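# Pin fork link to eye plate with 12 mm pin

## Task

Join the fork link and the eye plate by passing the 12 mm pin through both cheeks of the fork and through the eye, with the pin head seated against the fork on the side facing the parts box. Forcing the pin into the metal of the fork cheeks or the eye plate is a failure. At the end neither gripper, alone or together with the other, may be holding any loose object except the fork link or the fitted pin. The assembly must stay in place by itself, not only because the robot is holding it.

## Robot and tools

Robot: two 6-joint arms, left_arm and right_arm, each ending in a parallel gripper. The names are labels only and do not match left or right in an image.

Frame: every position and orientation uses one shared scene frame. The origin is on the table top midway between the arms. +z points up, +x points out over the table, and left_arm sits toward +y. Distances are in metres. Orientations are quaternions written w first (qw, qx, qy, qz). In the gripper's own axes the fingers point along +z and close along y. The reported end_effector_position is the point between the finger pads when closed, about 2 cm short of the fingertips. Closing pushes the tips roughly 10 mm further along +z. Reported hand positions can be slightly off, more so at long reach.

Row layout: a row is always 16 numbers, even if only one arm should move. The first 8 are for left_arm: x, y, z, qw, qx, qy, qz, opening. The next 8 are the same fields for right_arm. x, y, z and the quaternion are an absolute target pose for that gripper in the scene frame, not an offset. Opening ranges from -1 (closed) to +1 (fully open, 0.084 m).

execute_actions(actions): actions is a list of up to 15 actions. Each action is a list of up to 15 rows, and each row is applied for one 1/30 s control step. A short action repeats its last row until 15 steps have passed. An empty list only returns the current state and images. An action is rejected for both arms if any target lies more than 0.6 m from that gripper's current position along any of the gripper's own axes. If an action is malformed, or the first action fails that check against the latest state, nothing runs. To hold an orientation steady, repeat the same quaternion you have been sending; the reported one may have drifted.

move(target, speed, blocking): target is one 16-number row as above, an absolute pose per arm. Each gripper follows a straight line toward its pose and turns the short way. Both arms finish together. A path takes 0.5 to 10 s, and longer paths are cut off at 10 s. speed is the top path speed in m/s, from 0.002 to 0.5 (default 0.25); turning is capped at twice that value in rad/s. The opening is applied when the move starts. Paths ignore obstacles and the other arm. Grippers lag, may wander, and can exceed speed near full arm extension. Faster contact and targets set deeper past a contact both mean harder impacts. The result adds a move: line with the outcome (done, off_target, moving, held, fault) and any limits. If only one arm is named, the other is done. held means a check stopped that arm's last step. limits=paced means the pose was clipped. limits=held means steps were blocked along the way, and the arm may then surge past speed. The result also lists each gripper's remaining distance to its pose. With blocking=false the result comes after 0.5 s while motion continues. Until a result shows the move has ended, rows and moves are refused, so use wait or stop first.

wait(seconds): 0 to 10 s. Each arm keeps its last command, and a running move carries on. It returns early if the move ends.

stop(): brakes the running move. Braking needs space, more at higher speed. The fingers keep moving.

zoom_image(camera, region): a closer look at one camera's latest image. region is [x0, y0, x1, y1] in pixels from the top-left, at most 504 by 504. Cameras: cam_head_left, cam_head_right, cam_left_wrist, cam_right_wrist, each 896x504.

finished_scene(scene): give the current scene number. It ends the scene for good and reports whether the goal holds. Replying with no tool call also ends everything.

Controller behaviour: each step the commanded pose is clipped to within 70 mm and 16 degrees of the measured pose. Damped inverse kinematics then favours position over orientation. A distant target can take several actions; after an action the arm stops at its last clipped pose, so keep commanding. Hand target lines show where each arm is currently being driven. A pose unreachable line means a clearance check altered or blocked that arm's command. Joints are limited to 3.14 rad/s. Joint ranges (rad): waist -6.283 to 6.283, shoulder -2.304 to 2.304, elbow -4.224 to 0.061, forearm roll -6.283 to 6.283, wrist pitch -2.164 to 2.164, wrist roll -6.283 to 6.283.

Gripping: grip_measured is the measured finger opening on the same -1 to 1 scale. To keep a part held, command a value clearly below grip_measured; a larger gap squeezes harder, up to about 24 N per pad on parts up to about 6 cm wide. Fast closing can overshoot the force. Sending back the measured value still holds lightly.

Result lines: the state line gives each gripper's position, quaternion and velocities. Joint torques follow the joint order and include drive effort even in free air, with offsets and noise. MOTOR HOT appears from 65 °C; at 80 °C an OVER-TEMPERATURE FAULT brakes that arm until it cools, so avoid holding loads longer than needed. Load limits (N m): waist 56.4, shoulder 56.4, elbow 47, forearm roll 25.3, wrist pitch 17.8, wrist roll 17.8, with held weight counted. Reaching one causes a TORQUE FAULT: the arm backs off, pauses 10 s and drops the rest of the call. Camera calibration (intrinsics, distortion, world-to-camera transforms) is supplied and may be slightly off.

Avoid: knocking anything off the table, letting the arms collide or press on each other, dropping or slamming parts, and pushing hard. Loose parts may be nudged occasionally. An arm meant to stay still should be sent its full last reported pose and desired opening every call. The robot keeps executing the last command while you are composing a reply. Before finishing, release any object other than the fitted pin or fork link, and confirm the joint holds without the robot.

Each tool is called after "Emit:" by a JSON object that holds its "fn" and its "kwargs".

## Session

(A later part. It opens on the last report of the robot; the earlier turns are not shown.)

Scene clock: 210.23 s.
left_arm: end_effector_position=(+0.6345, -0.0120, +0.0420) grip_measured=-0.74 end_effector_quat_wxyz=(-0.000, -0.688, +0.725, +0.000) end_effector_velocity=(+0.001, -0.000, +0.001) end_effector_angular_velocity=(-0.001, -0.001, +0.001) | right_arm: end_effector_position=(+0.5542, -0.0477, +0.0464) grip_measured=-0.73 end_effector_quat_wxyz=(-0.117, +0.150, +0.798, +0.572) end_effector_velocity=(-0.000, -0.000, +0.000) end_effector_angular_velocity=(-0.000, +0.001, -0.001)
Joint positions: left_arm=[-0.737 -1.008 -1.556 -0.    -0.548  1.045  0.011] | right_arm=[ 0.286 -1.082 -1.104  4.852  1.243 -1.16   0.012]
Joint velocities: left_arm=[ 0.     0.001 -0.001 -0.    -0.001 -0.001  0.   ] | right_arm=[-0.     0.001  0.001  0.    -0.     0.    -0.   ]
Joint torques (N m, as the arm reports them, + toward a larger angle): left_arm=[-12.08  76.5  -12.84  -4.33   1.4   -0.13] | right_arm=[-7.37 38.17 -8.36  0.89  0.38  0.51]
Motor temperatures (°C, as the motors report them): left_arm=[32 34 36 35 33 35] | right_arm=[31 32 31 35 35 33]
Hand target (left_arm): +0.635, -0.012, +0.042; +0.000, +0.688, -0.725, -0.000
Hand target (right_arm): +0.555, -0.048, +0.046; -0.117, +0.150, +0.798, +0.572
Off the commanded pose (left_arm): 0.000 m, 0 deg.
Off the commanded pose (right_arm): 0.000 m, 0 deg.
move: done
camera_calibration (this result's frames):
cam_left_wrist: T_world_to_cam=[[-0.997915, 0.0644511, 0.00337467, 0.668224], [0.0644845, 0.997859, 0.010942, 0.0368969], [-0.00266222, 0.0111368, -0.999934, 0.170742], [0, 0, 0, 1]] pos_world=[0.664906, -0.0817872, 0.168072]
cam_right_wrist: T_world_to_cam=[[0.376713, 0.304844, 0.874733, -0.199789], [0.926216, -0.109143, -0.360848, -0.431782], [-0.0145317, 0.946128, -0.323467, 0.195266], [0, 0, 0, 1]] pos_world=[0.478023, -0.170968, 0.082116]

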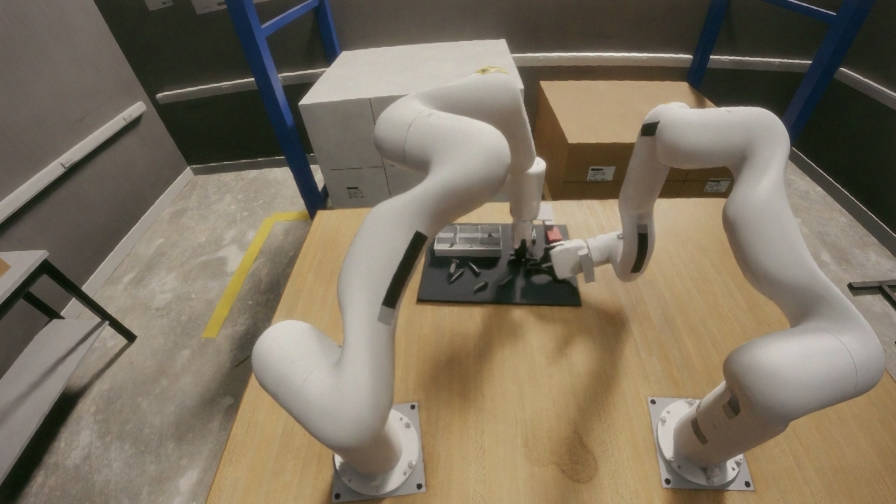

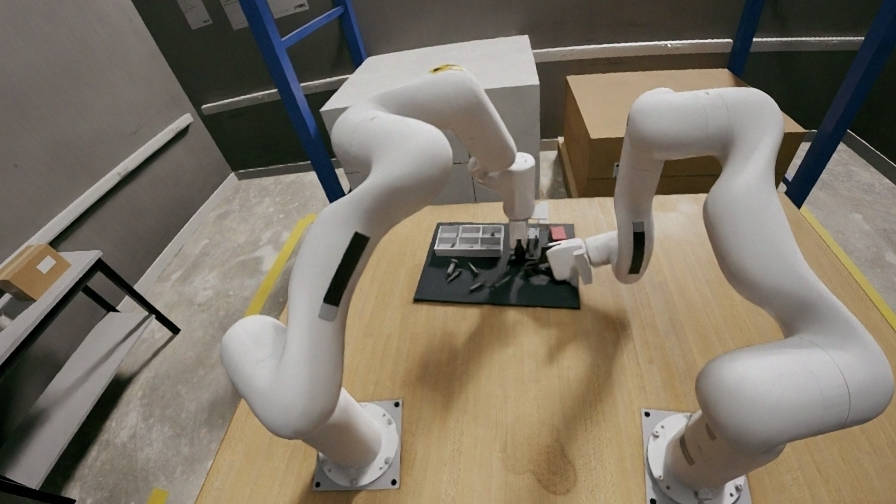

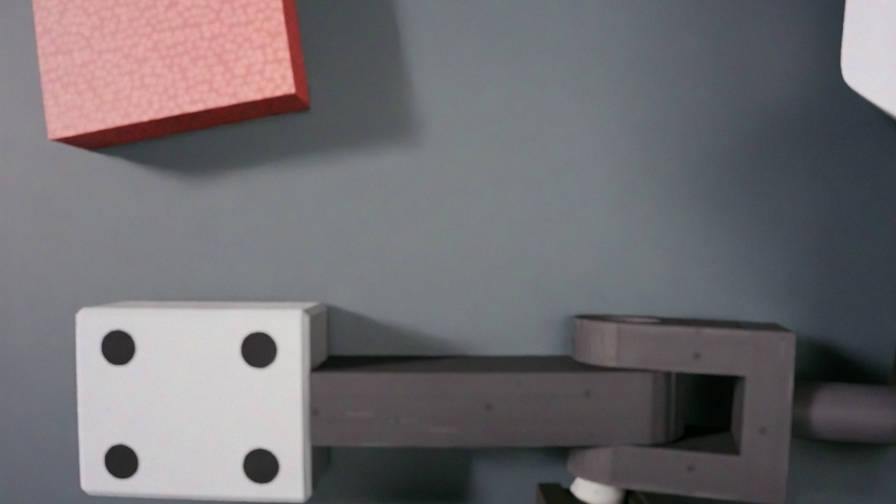

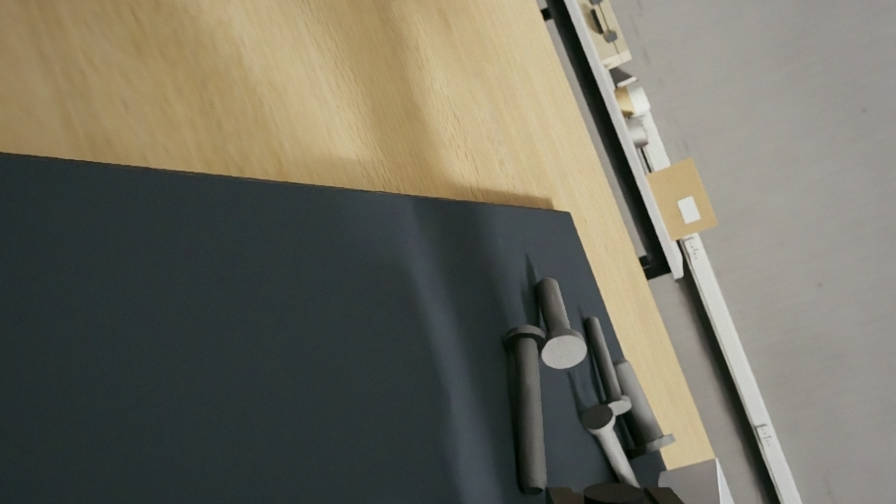

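Emit:
{"fn": "move", "kwargs": {"target": [0.634,0.012,0.042,0,0.688,-0.725,0,-1,0.5575,-0.0477,0.0465,-0.1168,0.150,0.7978,0.5715,-1], "speed": 0.01}}

Scene clock: 215.23 s.
left_arm: end_effector_position=(+0.6339, +0.0118, +0.0420) grip_measured=-0.74 end_effector_quat_wxyz=(+0.000, -0.688, +0.725, -0.000) end_effector_velocity=(-0.001, +0.001, -0.001) end_effector_angular_velocity=(+0.001, +0.001, -0.002) | right_arm: end_effector_position=(+0.5572, -0.0477, +0.0465) grip_measured=-0.73 end_effector_quat_wxyz=(-0.117, +0.150, +0.798, +0.572) end_effector_velocity=(+0.006, -0.000, +0.000) end_effector_angular_velocity=(-0.002, -0.008, -0.006)
Joint positions: left_arm=[-0.708 -0.981 -1.504  0.    -0.522  1.075  0.011] | right_arm=[ 0.285 -1.085 -1.112  4.849  1.243 -1.154  0.012]
Joint velocities: left_arm=[ 0.001  0.001  0.004  0.     0.002  0.003 -0.   ] | right_arm=[-0.001 -0.001 -0.008  0.005 -0.004 -0.    -0.001]
Joint torques (N m, as the arm reports them, + toward a larger angle): left_arm=[ 6.2  72.06 -9.98 -0.7   0.4  -0.29] | right_arm=[-6.   35.56 -9.46  2.94 -0.6   0.4 ]
Motor temperatures (°C, as the motors report them): left_arm=[32 34 36 35 33 35] | right_arm=[31 32 31 35 35 33]
Hand target (left_arm): +0.634, +0.012, +0.042; -0.000, +0.688, -0.725, +0.000
Hand target (right_arm): +0.557, -0.048, +0.046; -0.117, +0.150, +0.798, +0.572
Off the commanded pose (left_arm): 0.000 m, 0 deg.
Off the commanded pose (right_arm): 0.000 m, 0 deg.
move: done
camera_calibration (this result's frames):
cam_left_wrist: T_world_to_cam=[[-0.99792, 0.0643828, 0.00331226, 0.666124], [0.0644156, 0.997863, 0.0109992, 0.013222], [-0.00259702, 0.0111897, -0.999934, 0.17038], [0, 0, 0, 1]] pos_world=[0.664329, -0.0579872, 0.168017]
cam_right_wrist: T_world_to_cam=[[0.376742, 0.304763, 0.874749, -0.200926], [0.926204, -0.109105, -0.360891, -0.43451], [-0.014547, 0.946159, -0.323377, 0.195319], [0, 0, 0, 1]] pos_world=[0.480983, -0.170975, 0.082111]

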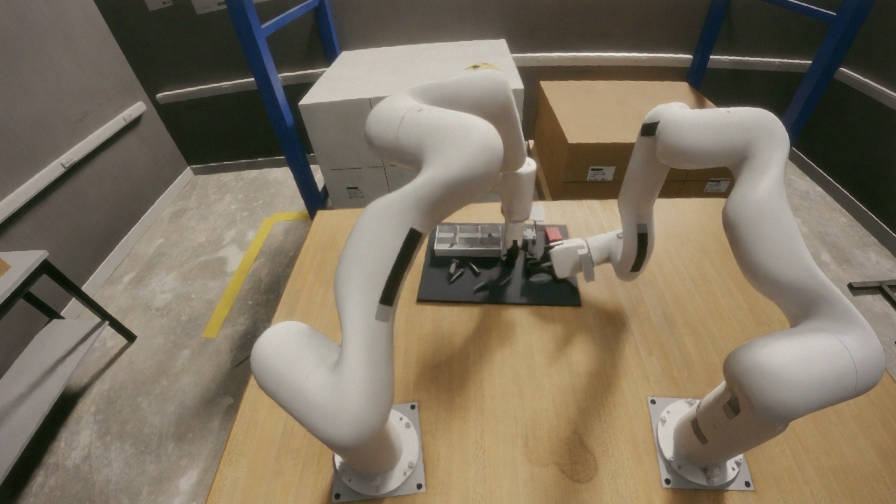

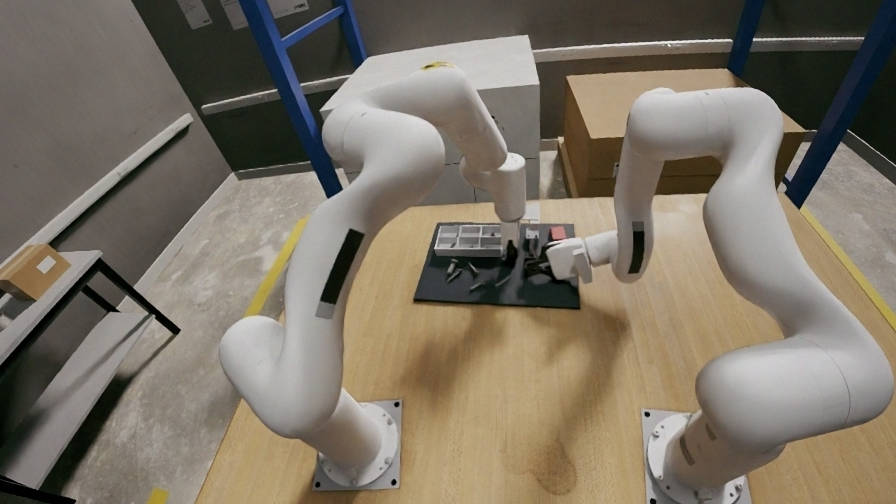

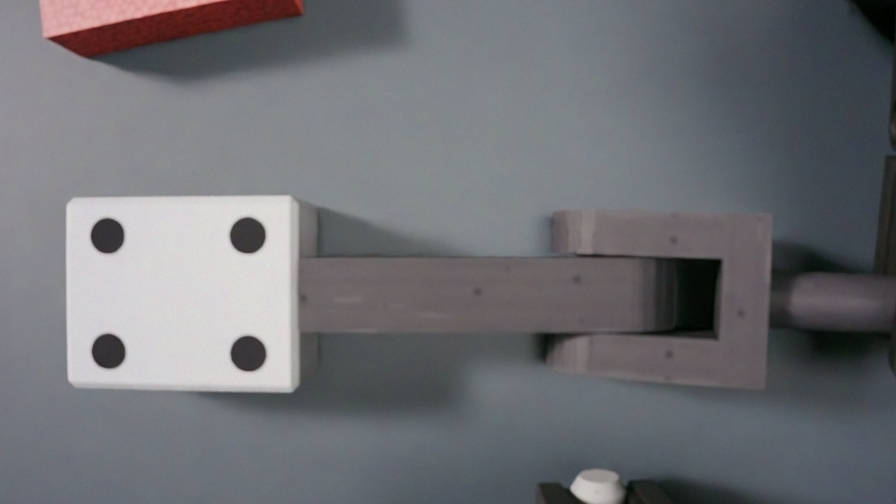

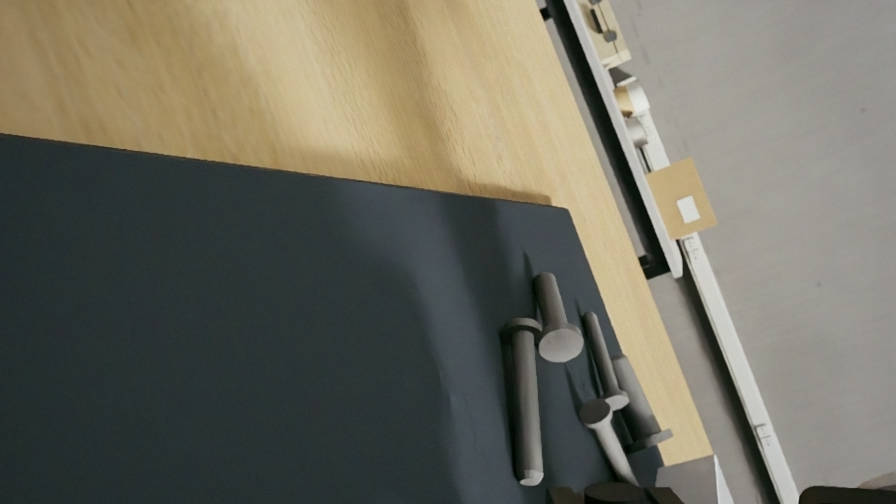

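Emit:
{"fn": "move", "kwargs": {"target": [0.62,0.008,0.034,0,0.688,-0.725,0,-1,0.5575,-0.0477,0.0465,-0.1168,0.150,0.7978,0.5715,-1], "speed": 0.02}}

Emit:
{"fn": "move", "kwargs": {"target": [0.62,0.008,0.034,0,0.688,-0.725,0,-0.5,0.5575,-0.0477,0.0465,-0.1168,0.150,0.7978,0.5715,-1]}}

Emit:
{"fn": "move", "kwargs": {"target": [0.621,0.026,0.033,0,0.688,-0.725,0,-0.5,0.5575,-0.0477,0.0465,-0.1168,0.150,0.7978,0.5715,-1], "speed": 0.02}}

Emit:
{"fn": "move", "kwargs": {"target": [0.621,0.026,0.033,0,0.688,-0.725,0,-1,0.5575,-0.0477,0.0465,-0.1168,0.150,0.7978,0.5715,-1]}}

Emit:
{"fn": "move", "kwargs": {"target": [0.6345,0.022,0.042,0,0.688,-0.725,0,-1,0.5575,-0.0477,0.0465,-0.1168,0.150,0.7978,0.5715,-1], "speed": 0.02}}

Scene clock: 220.50 s.
left_arm: end_effector_position=(+0.6204, +0.0078, +0.0343) grip_measured=-0.74 end_effector_quat_wxyz=(+0.000, -0.688, +0.725, -0.000) end_effector_velocity=(-0.002, +0.001, -0.002) end_effector_angular_velocity=(+0.002, +0.003, +0.001) | right_arm: end_effector_position=(+0.5575, -0.0477, +0.0465) grip_measured=-0.73 end_effector_quat_wxyz=(-0.117, +0.150, +0.798, +0.572) end_effector_velocity=(+0.001, +0.000, +0.001) end_effector_angular_velocity=(+0.000, -0.002, +0.001)
Joint positions: left_arm=[-0.724 -0.976 -1.47   0.    -0.494  1.059  0.011] | right_arm=[ 0.285 -1.085 -1.113  4.85   1.242 -1.154  0.012]
Joint velocities: left_arm=[-0.001 -0.001  0.003 -0.     0.    -0.001  0.   ] | right_arm=[ 0.     0.    -0.002 -0.     0.     0.    -0.   ]
Joint torques (N m, as the arm reports them, + toward a larger angle): left_arm=[ 5.19 64.93 -7.12 -0.91 -0.14 -0.39] | right_arm=[-3.33 35.14 -7.74  0.19 -0.57  0.45]
Motor temperatures (°C, as the motors report them): left_arm=[32 34 36 35 33 35] | right_arm=[31 32 31 35 35 33]
Hand target (left_arm): +0.620, +0.008, +0.034; -0.000, +0.688, -0.725, -0.000
Hand target (right_arm): +0.557, -0.048, +0.046; -0.117, +0.150, +0.798, +0.572
Off the commanded pose (left_arm): 0.000 m, 0 deg.
Off the commanded pose (right_arm): 0.000 m, 0 deg.
move: done
camera_calibration (this result's frames):
cam_left_wrist: T_world_to_cam=[[-0.997917, 0.0644487, 0.00265301, 0.652878], [0.0644735, 0.997863, 0.0106181, 0.0181537], [-0.00196301, 0.010767, -0.99994, 0.162274], [0, 0, 0, 1]] pos_world=[0.650666, -0.0619393, 0.16034]
cam_right_wrist: T_world_to_cam=[[0.376469, 0.304839, 0.874839, -0.200926], [0.926322, -0.109505, -0.360467, -0.434893], [-0.0140851, 0.946088, -0.323604, 0.195124], [0, 0, 0, 1]] pos_world=[0.481242, -0.170977, 0.0821559]

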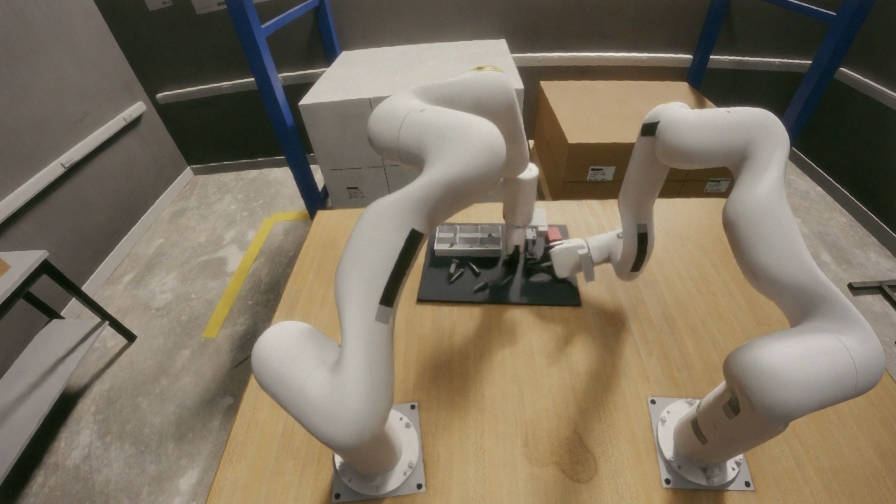

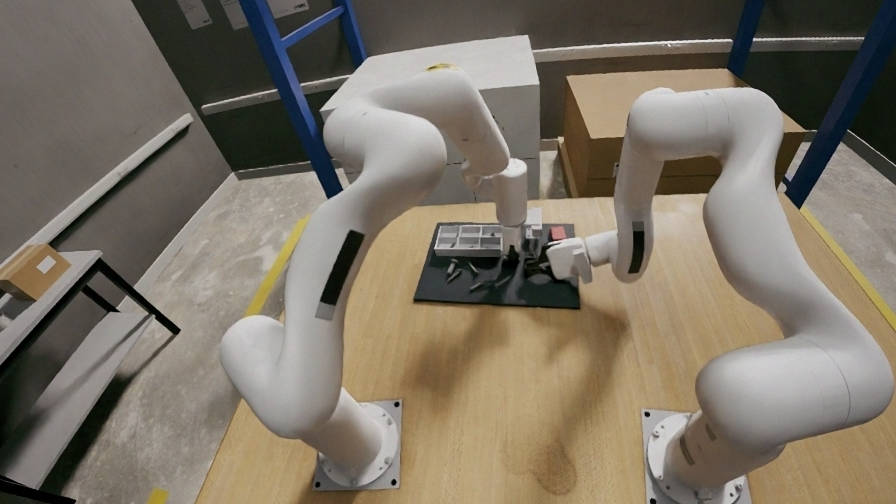

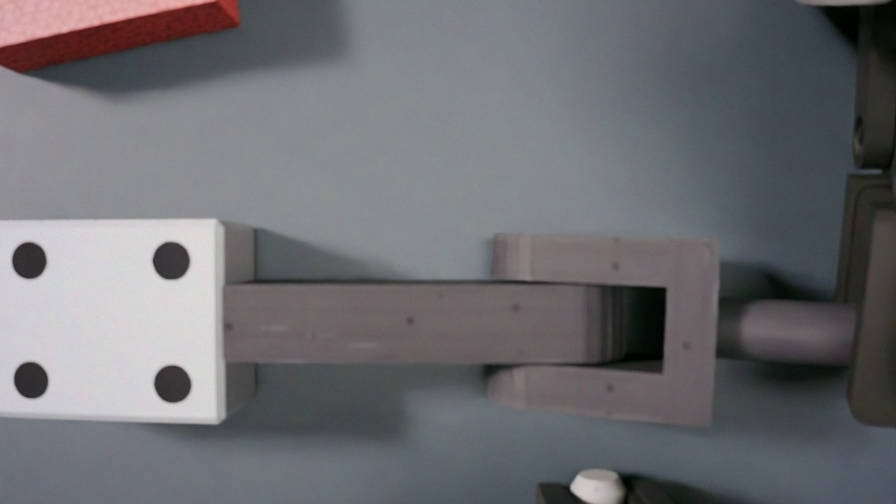

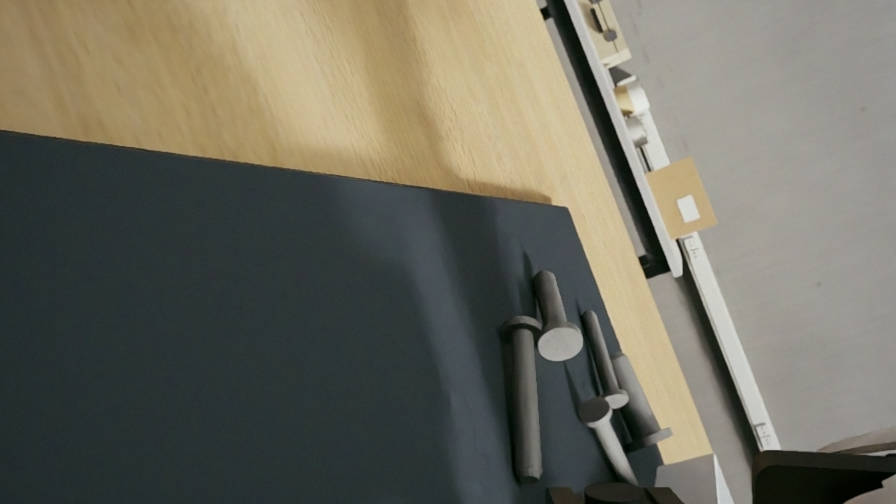

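Scene clock: 221.20 s.
left_arm: end_effector_position=(+0.6200, +0.0080, +0.0340) grip_measured=-0.52 end_effector_quat_wxyz=(-0.000, -0.688, +0.725, +0.000) end_effector_velocity=(+0.000, +0.000, +0.000) end_effector_angular_velocity=(+0.001, +0.001, +0.000) | right_arm: end_effector_position=(+0.5575, -0.0477, +0.0465) grip_measured=-0.73 end_effector_quat_wxyz=(-0.117, +0.150, +0.798, +0.572) end_effector_velocity=(-0.001, +0.000, -0.000) end_effector_angular_velocity=(-0.000, +0.002, +0.000)
Joint positions: left_arm=[-0.724 -0.976 -1.469  0.    -0.494  1.059  0.021] | right_arm=[ 0.285 -1.085 -1.113  4.85   1.242 -1.154  0.012]
Joint velocities: left_arm=[ 0.     0.    -0.     0.    -0.001  0.     0.   ] | right_arm=[ 0.001  0.     0.002  0.     0.     0.    -0.   ]
Joint torques (N m, as the arm reports them, + toward a larger angle): left_arm=[ 6.93 71.85 -9.85 -0.69  0.33 -0.21] | right_arm=[-3.75 31.47 -8.52  0.91 -0.21  0.35]
Motor temperatures (°C, as the motors report them): left_arm=[32 34 36 35 33 35] | right_arm=[31 32 31 35 35 33]
Hand target (left_arm): +0.620, +0.008, +0.034; -0.000, +0.688, -0.725, -0.000
Hand target (right_arm): +0.558, -0.048, +0.047; -0.117, +0.150, +0.798, +0.572
Off the commanded pose (left_arm): 0.000 m, 0 deg.
Off the commanded pose (right_arm): 0.000 m, 0 deg.
move: done
camera_calibration (this result's frames):
cam_left_wrist: T_world_to_cam=[[-0.997917, 0.0644274, 0.00339795, 0.65247], [0.0644611, 0.99786, 0.0109701, 0.0180127], [-0.0026839, 0.0111663, -0.999934, 0.162446], [0, 0, 0, 1]] pos_world=[0.650386, -0.061825, 0.160021]
cam_right_wrist: T_world_to_cam=[[0.376477, 0.304838, 0.874836, -0.200928], [0.926319, -0.109495, -0.360479, -0.434882], [-0.0140978, 0.946089, -0.323599, 0.19513], [0, 0, 0, 1]] pos_world=[0.481235, -0.170977, 0.082157]

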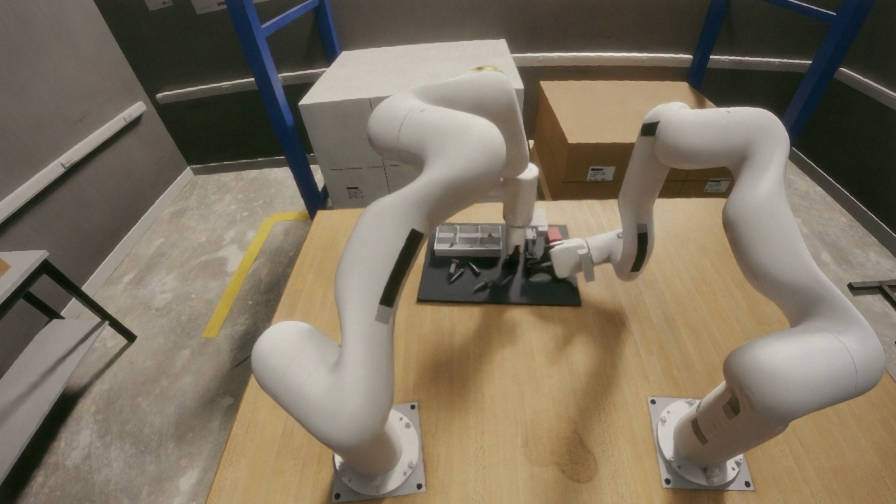

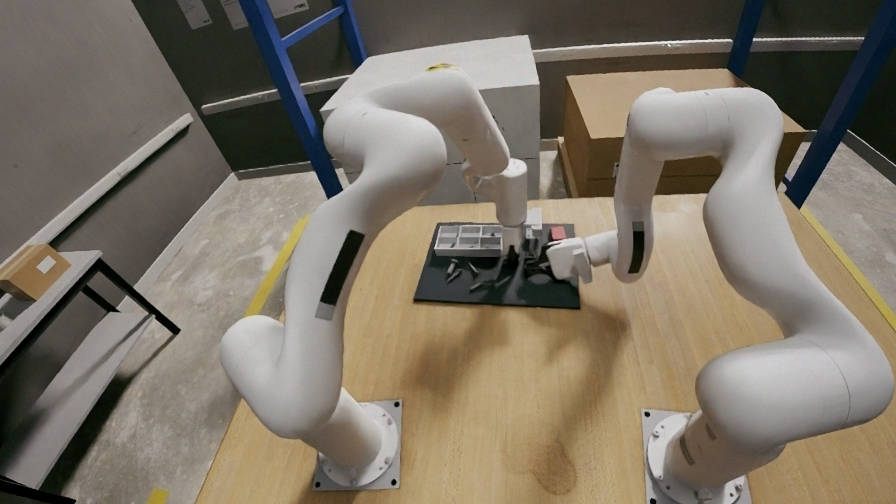

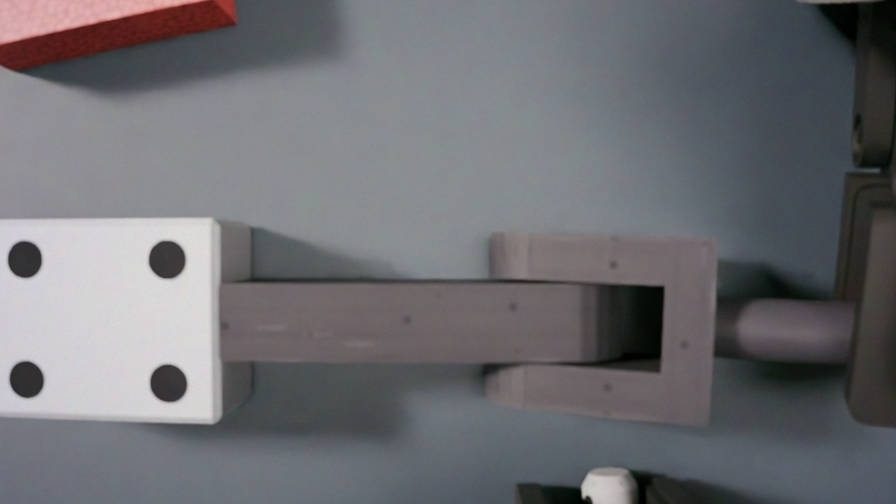

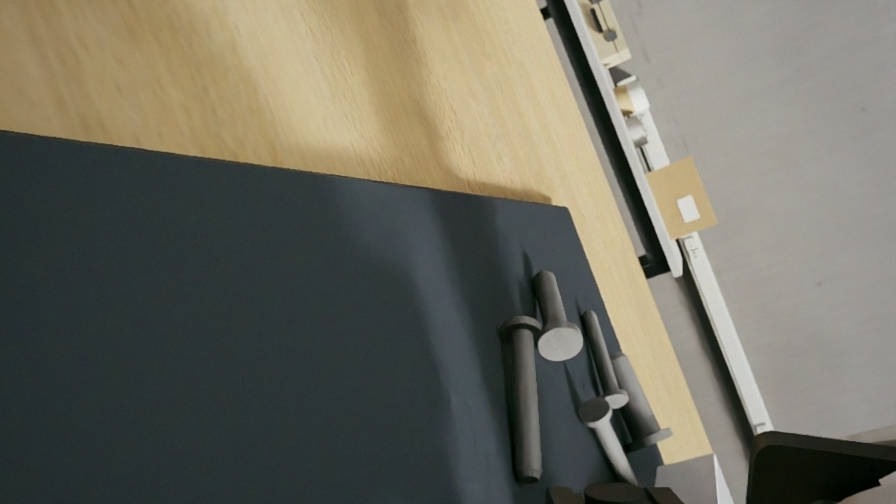

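Scene clock: 222.40 s.
left_arm: end_effector_position=(+0.6209, +0.0259, +0.0330) grip_measured=-0.52 end_effector_quat_wxyz=(+0.000, -0.688, +0.725, +0.000) end_effector_velocity=(+0.001, +0.001, +0.001) end_effector_angular_velocity=(-0.001, -0.002, +0.000) | right_arm: end_effector_position=(+0.5575, -0.0477, +0.0465) grip_measured=-0.73 end_effector_quat_wxyz=(-0.117, +0.150, +0.798, +0.572) end_effector_velocity=(+0.000, -0.000, -0.000) end_effector_angular_velocity=(-0.000, +0.001, -0.002)
Joint positions: left_arm=[-0.7   -0.961 -1.437  0.    -0.476  1.083  0.021] | right_arm=[ 0.285 -1.085 -1.113  4.85   1.242 -1.154  0.012]
Joint velocities: left_arm=[ 0.002  0.002  0.003 -0.001  0.003  0.003 -0.   ] | right_arm=[-0.001 -0.     0.001  0.001 -0.     0.    -0.   ]
Joint torques (N m, as the arm reports them, + toward a larger angle): left_arm=[ 5.68 71.26 -9.7  -0.52  0.42 -0.29] | right_arm=[-3.04 35.81 -6.81 -0.05 -0.47  0.46]
Motor temperatures (°C, as the motors report them): left_arm=[32 34 36 35 33 35] | right_arm=[31 32 31 35 35 33]
Hand target (left_arm): +0.621, +0.026, +0.033; -0.000, +0.688, -0.725, +0.000
Hand target (right_arm): +0.558, -0.048, +0.047; -0.117, +0.150, +0.798, +0.572
Off the commanded pose (left_arm): 0.000 m, 0 deg.
Off the commanded pose (right_arm): 0.000 m, 0 deg.
move: done
camera_calibration (this result's frames):
cam_left_wrist: T_world_to_cam=[[-0.997918, 0.0644165, 0.00333741, 0.652276], [0.0644496, 0.99786, 0.0110043, 0.000156997], [-0.00262141, 0.0111965, -0.999934, 0.161215], [0, 0, 0, 1]] pos_world=[0.65133, -0.043979, 0.159026]
cam_right_wrist: T_world_to_cam=[[0.376484, 0.304834, 0.874835, -0.200929], [0.926316, -0.109483, -0.360489, -0.434873], [-0.0141098, 0.946092, -0.323591, 0.195135], [0, 0, 0, 1]] pos_world=[0.48123, -0.170977, 0.0821569]

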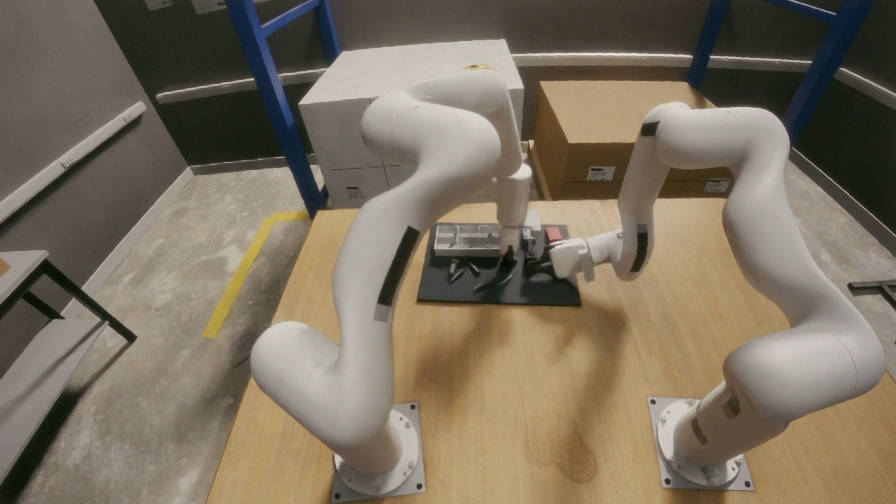

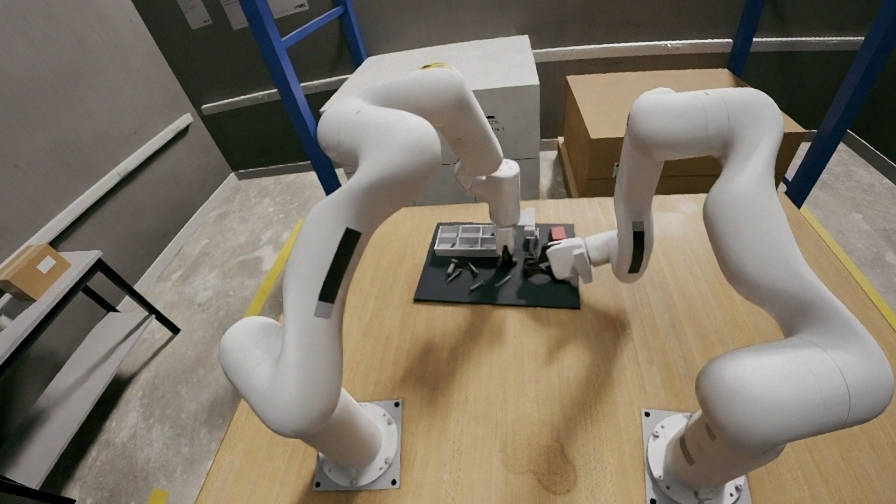

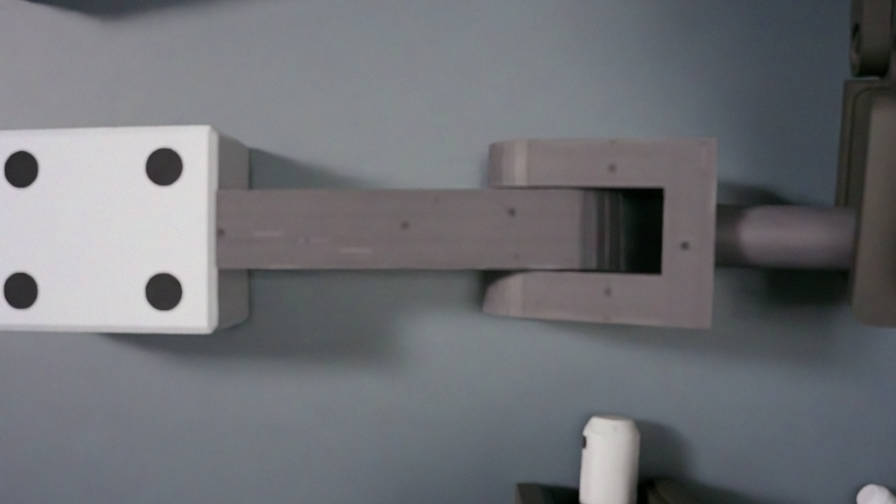

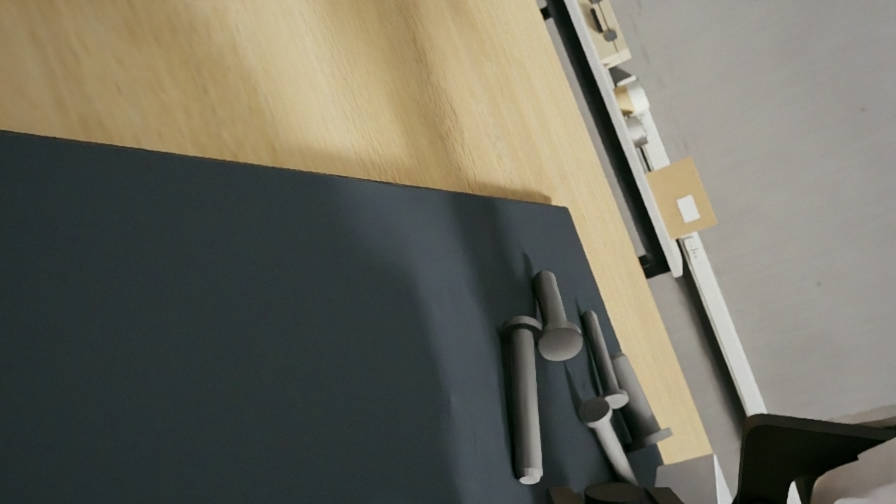

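Scene clock: 223.10 s.
left_arm: end_effector_position=(+0.6210, +0.0260, +0.0330) grip_measured=-0.74 end_effector_quat_wxyz=(+0.000, -0.688, +0.725, -0.000) end_effector_velocity=(-0.000, +0.000, +0.000) end_effector_angular_velocity=(+0.000, +0.000, -0.000) | right_arm: end_effector_position=(+0.5575, -0.0477, +0.0465) grip_measured=-0.73 end_effector_quat_wxyz=(-0.117, +0.150, +0.798, +0.572) end_effector_velocity=(-0.001, +0.000, -0.000) end_effector_angular_velocity=(-0.000, +0.000, +0.001)
Joint positions: left_arm=[-0.699 -0.961 -1.437  0.    -0.476  1.083  0.011] | right_arm=[ 0.285 -1.085 -1.113  4.85   1.242 -1.154  0.012]
Joint velocities: left_arm=[ 0.     0.001  0.    -0.    -0.001  0.    -0.   ] | right_arm=[ 0.001  0.     0.001 -0.    -0.    -0.    -0.   ]
Joint torques (N m, as the arm reports them, + toward a larger angle): left_arm=[ 7.28 69.99 -9.51 -0.7   0.48 -0.33] | right_arm=[-0.55 34.66 -6.65  0.07 -0.35  0.43]
Motor temperatures (°C, as the motors report them): left_arm=[32 34 36 35 33 35] | right_arm=[31 32 31 35 35 33]
Hand target (left_arm): +0.621, +0.026, +0.033; -0.000, +0.688, -0.725, +0.000
Hand target (right_arm): +0.558, -0.048, +0.047; -0.117, +0.150, +0.798, +0.572
Off the commanded pose (left_arm): 0.000 m, 0 deg.
Off the commanded pose (right_arm): 0.000 m, 0 deg.
move: done
camera_calibration (this result's frames):
cam_left_wrist: T_world_to_cam=[[-0.997916, 0.0644339, 0.00335679, 0.652323], [0.0644671, 0.99786, 0.0109439, 0.0000098461], [-0.00264445, 0.0111375, -0.999934, 0.161237], [0, 0, 0, 1]] pos_world=[0.651389, -0.0438373, 0.159037]
cam_right_wrist: T_world_to_cam=[[0.376486, 0.304833, 0.874834, -0.20093], [0.926315, -0.10948, -0.360493, -0.43487], [-0.0141137, 0.946093, -0.323589, 0.195137], [0, 0, 0, 1]] pos_world=[0.481228, -0.170977, 0.0821567]

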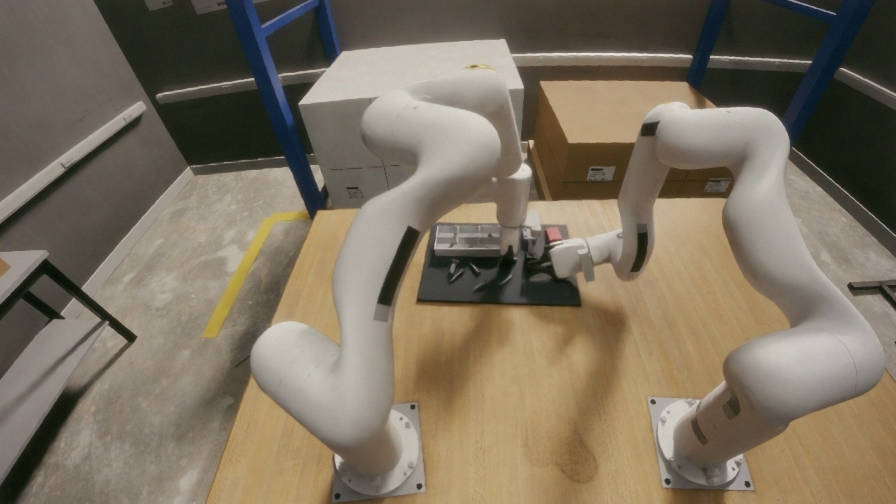

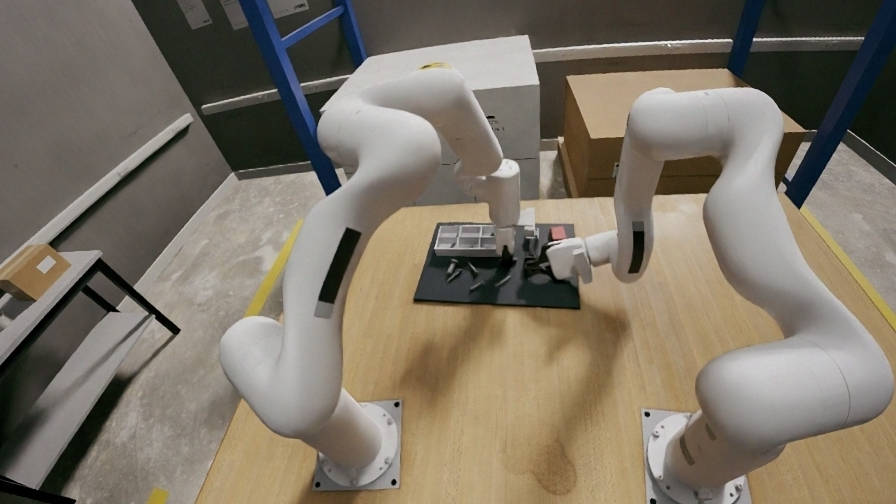

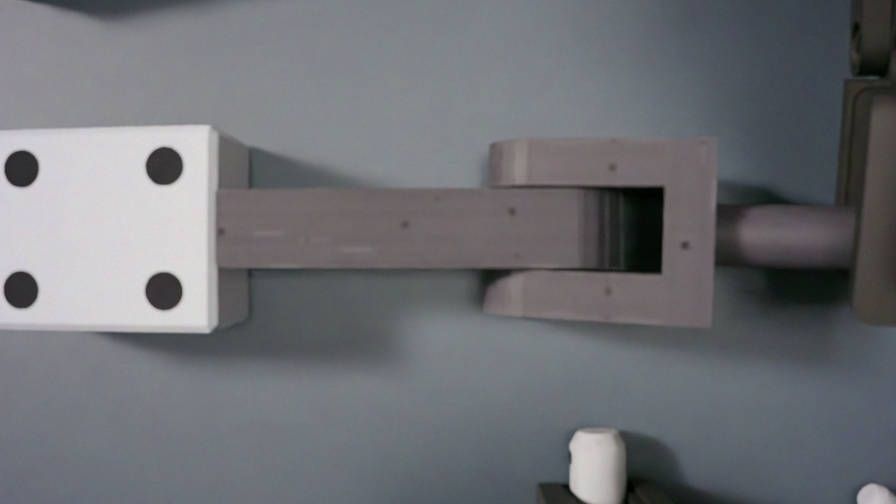

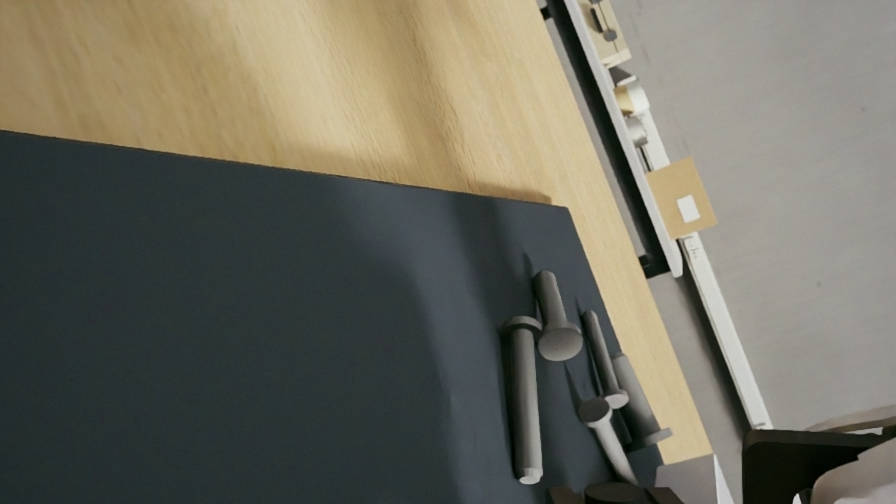

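Scene clock: 224.23 s.
left_arm: end_effector_position=(+0.6344, +0.0221, +0.0419) grip_measured=-0.74 end_effector_quat_wxyz=(-0.000, -0.688, +0.725, -0.000) end_effector_velocity=(+0.001, -0.000, -0.001) end_effector_angular_velocity=(+0.002, +0.002, -0.001) | right_arm: end_effector_position=(+0.5575, -0.0477, +0.0465) grip_measured=-0.73 end_effector_quat_wxyz=(-0.117, +0.150, +0.798, +0.572) end_effector_velocity=(+0.000, +0.000, +0.000) end_effector_angular_velocity=(+0.000, -0.002, +0.001)
Joint positions: left_arm=[-0.694 -0.972 -1.485 -0.    -0.513  1.088  0.011] | right_arm=[ 0.285 -1.085 -1.113  4.85   1.242 -1.154  0.012]
Joint velocities: left_arm=[ 0.    -0.004 -0.005  0.    -0.004  0.001 -0.   ] | right_arm=[ 0.001  0.001 -0.     0.     0.    -0.001 -0.   ]
Joint torques (N m, as the arm reports them, + toward a larger angle): left_arm=[  6.68  72.6  -10.18  -0.61   0.34  -0.34] | right_arm=[-2.84 35.82 -7.77  0.75 -0.39  0.34]
Motor temperatures (°C, as the motors report them): left_arm=[32 34 36 35 33 35] | right_arm=[31 32 31 35 35 33]
Hand target (left_arm): +0.635, +0.022, +0.042; +0.000, +0.688, -0.725, +0.000
Hand target (right_arm): +0.558, -0.048, +0.047; -0.117, +0.150, +0.798, +0.572
Off the commanded pose (left_arm): 0.000 m, 0 deg.
Off the commanded pose (right_arm): 0.000 m, 0 deg.
move: done
camera_calibration (this result's frames):
cam_left_wrist: T_world_to_cam=[[-0.997914, 0.0644737, 0.00338735, 0.665884], [0.0645071, 0.997858, 0.0108801, 0.00294971], [-0.00267861, 0.0110759, -0.999935, 0.170263], [0, 0, 0, 1]] pos_world=[0.66476, -0.0477612, 0.167965]
cam_right_wrist: T_world_to_cam=[[0.376488, 0.304832, 0.874834, -0.20093], [0.926314, -0.109476, -0.360496, -0.434867], [-0.0141174, 0.946093, -0.323587, 0.195138], [0, 0, 0, 1]] pos_world=[0.481226, -0.170976, 0.0821565]

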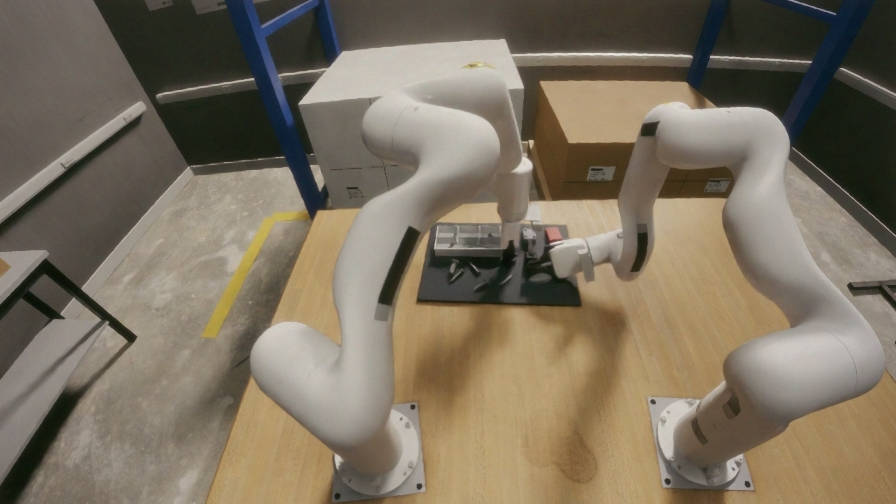

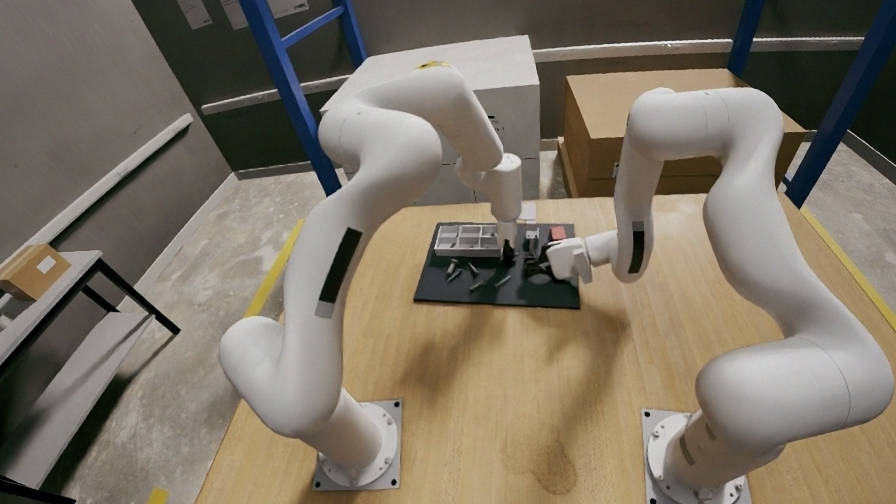

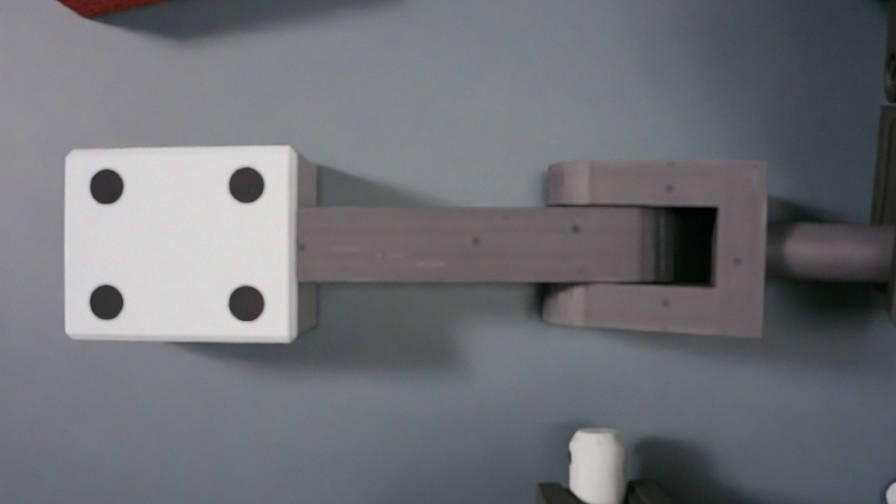

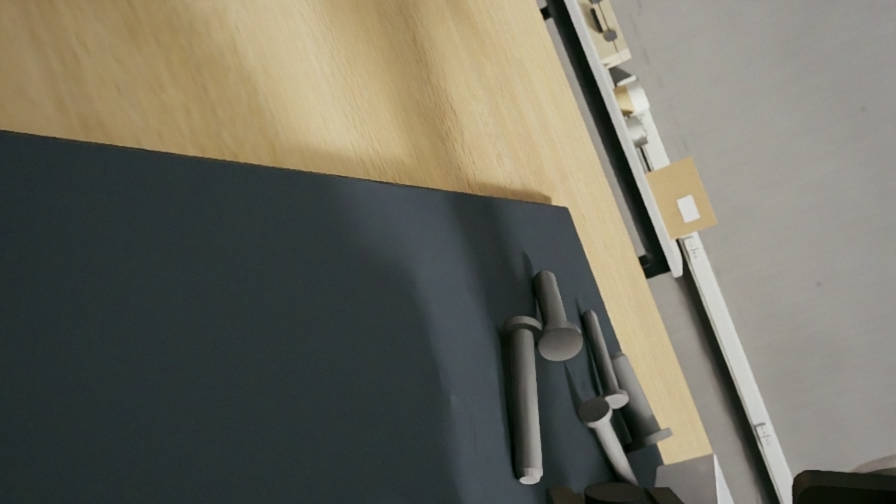

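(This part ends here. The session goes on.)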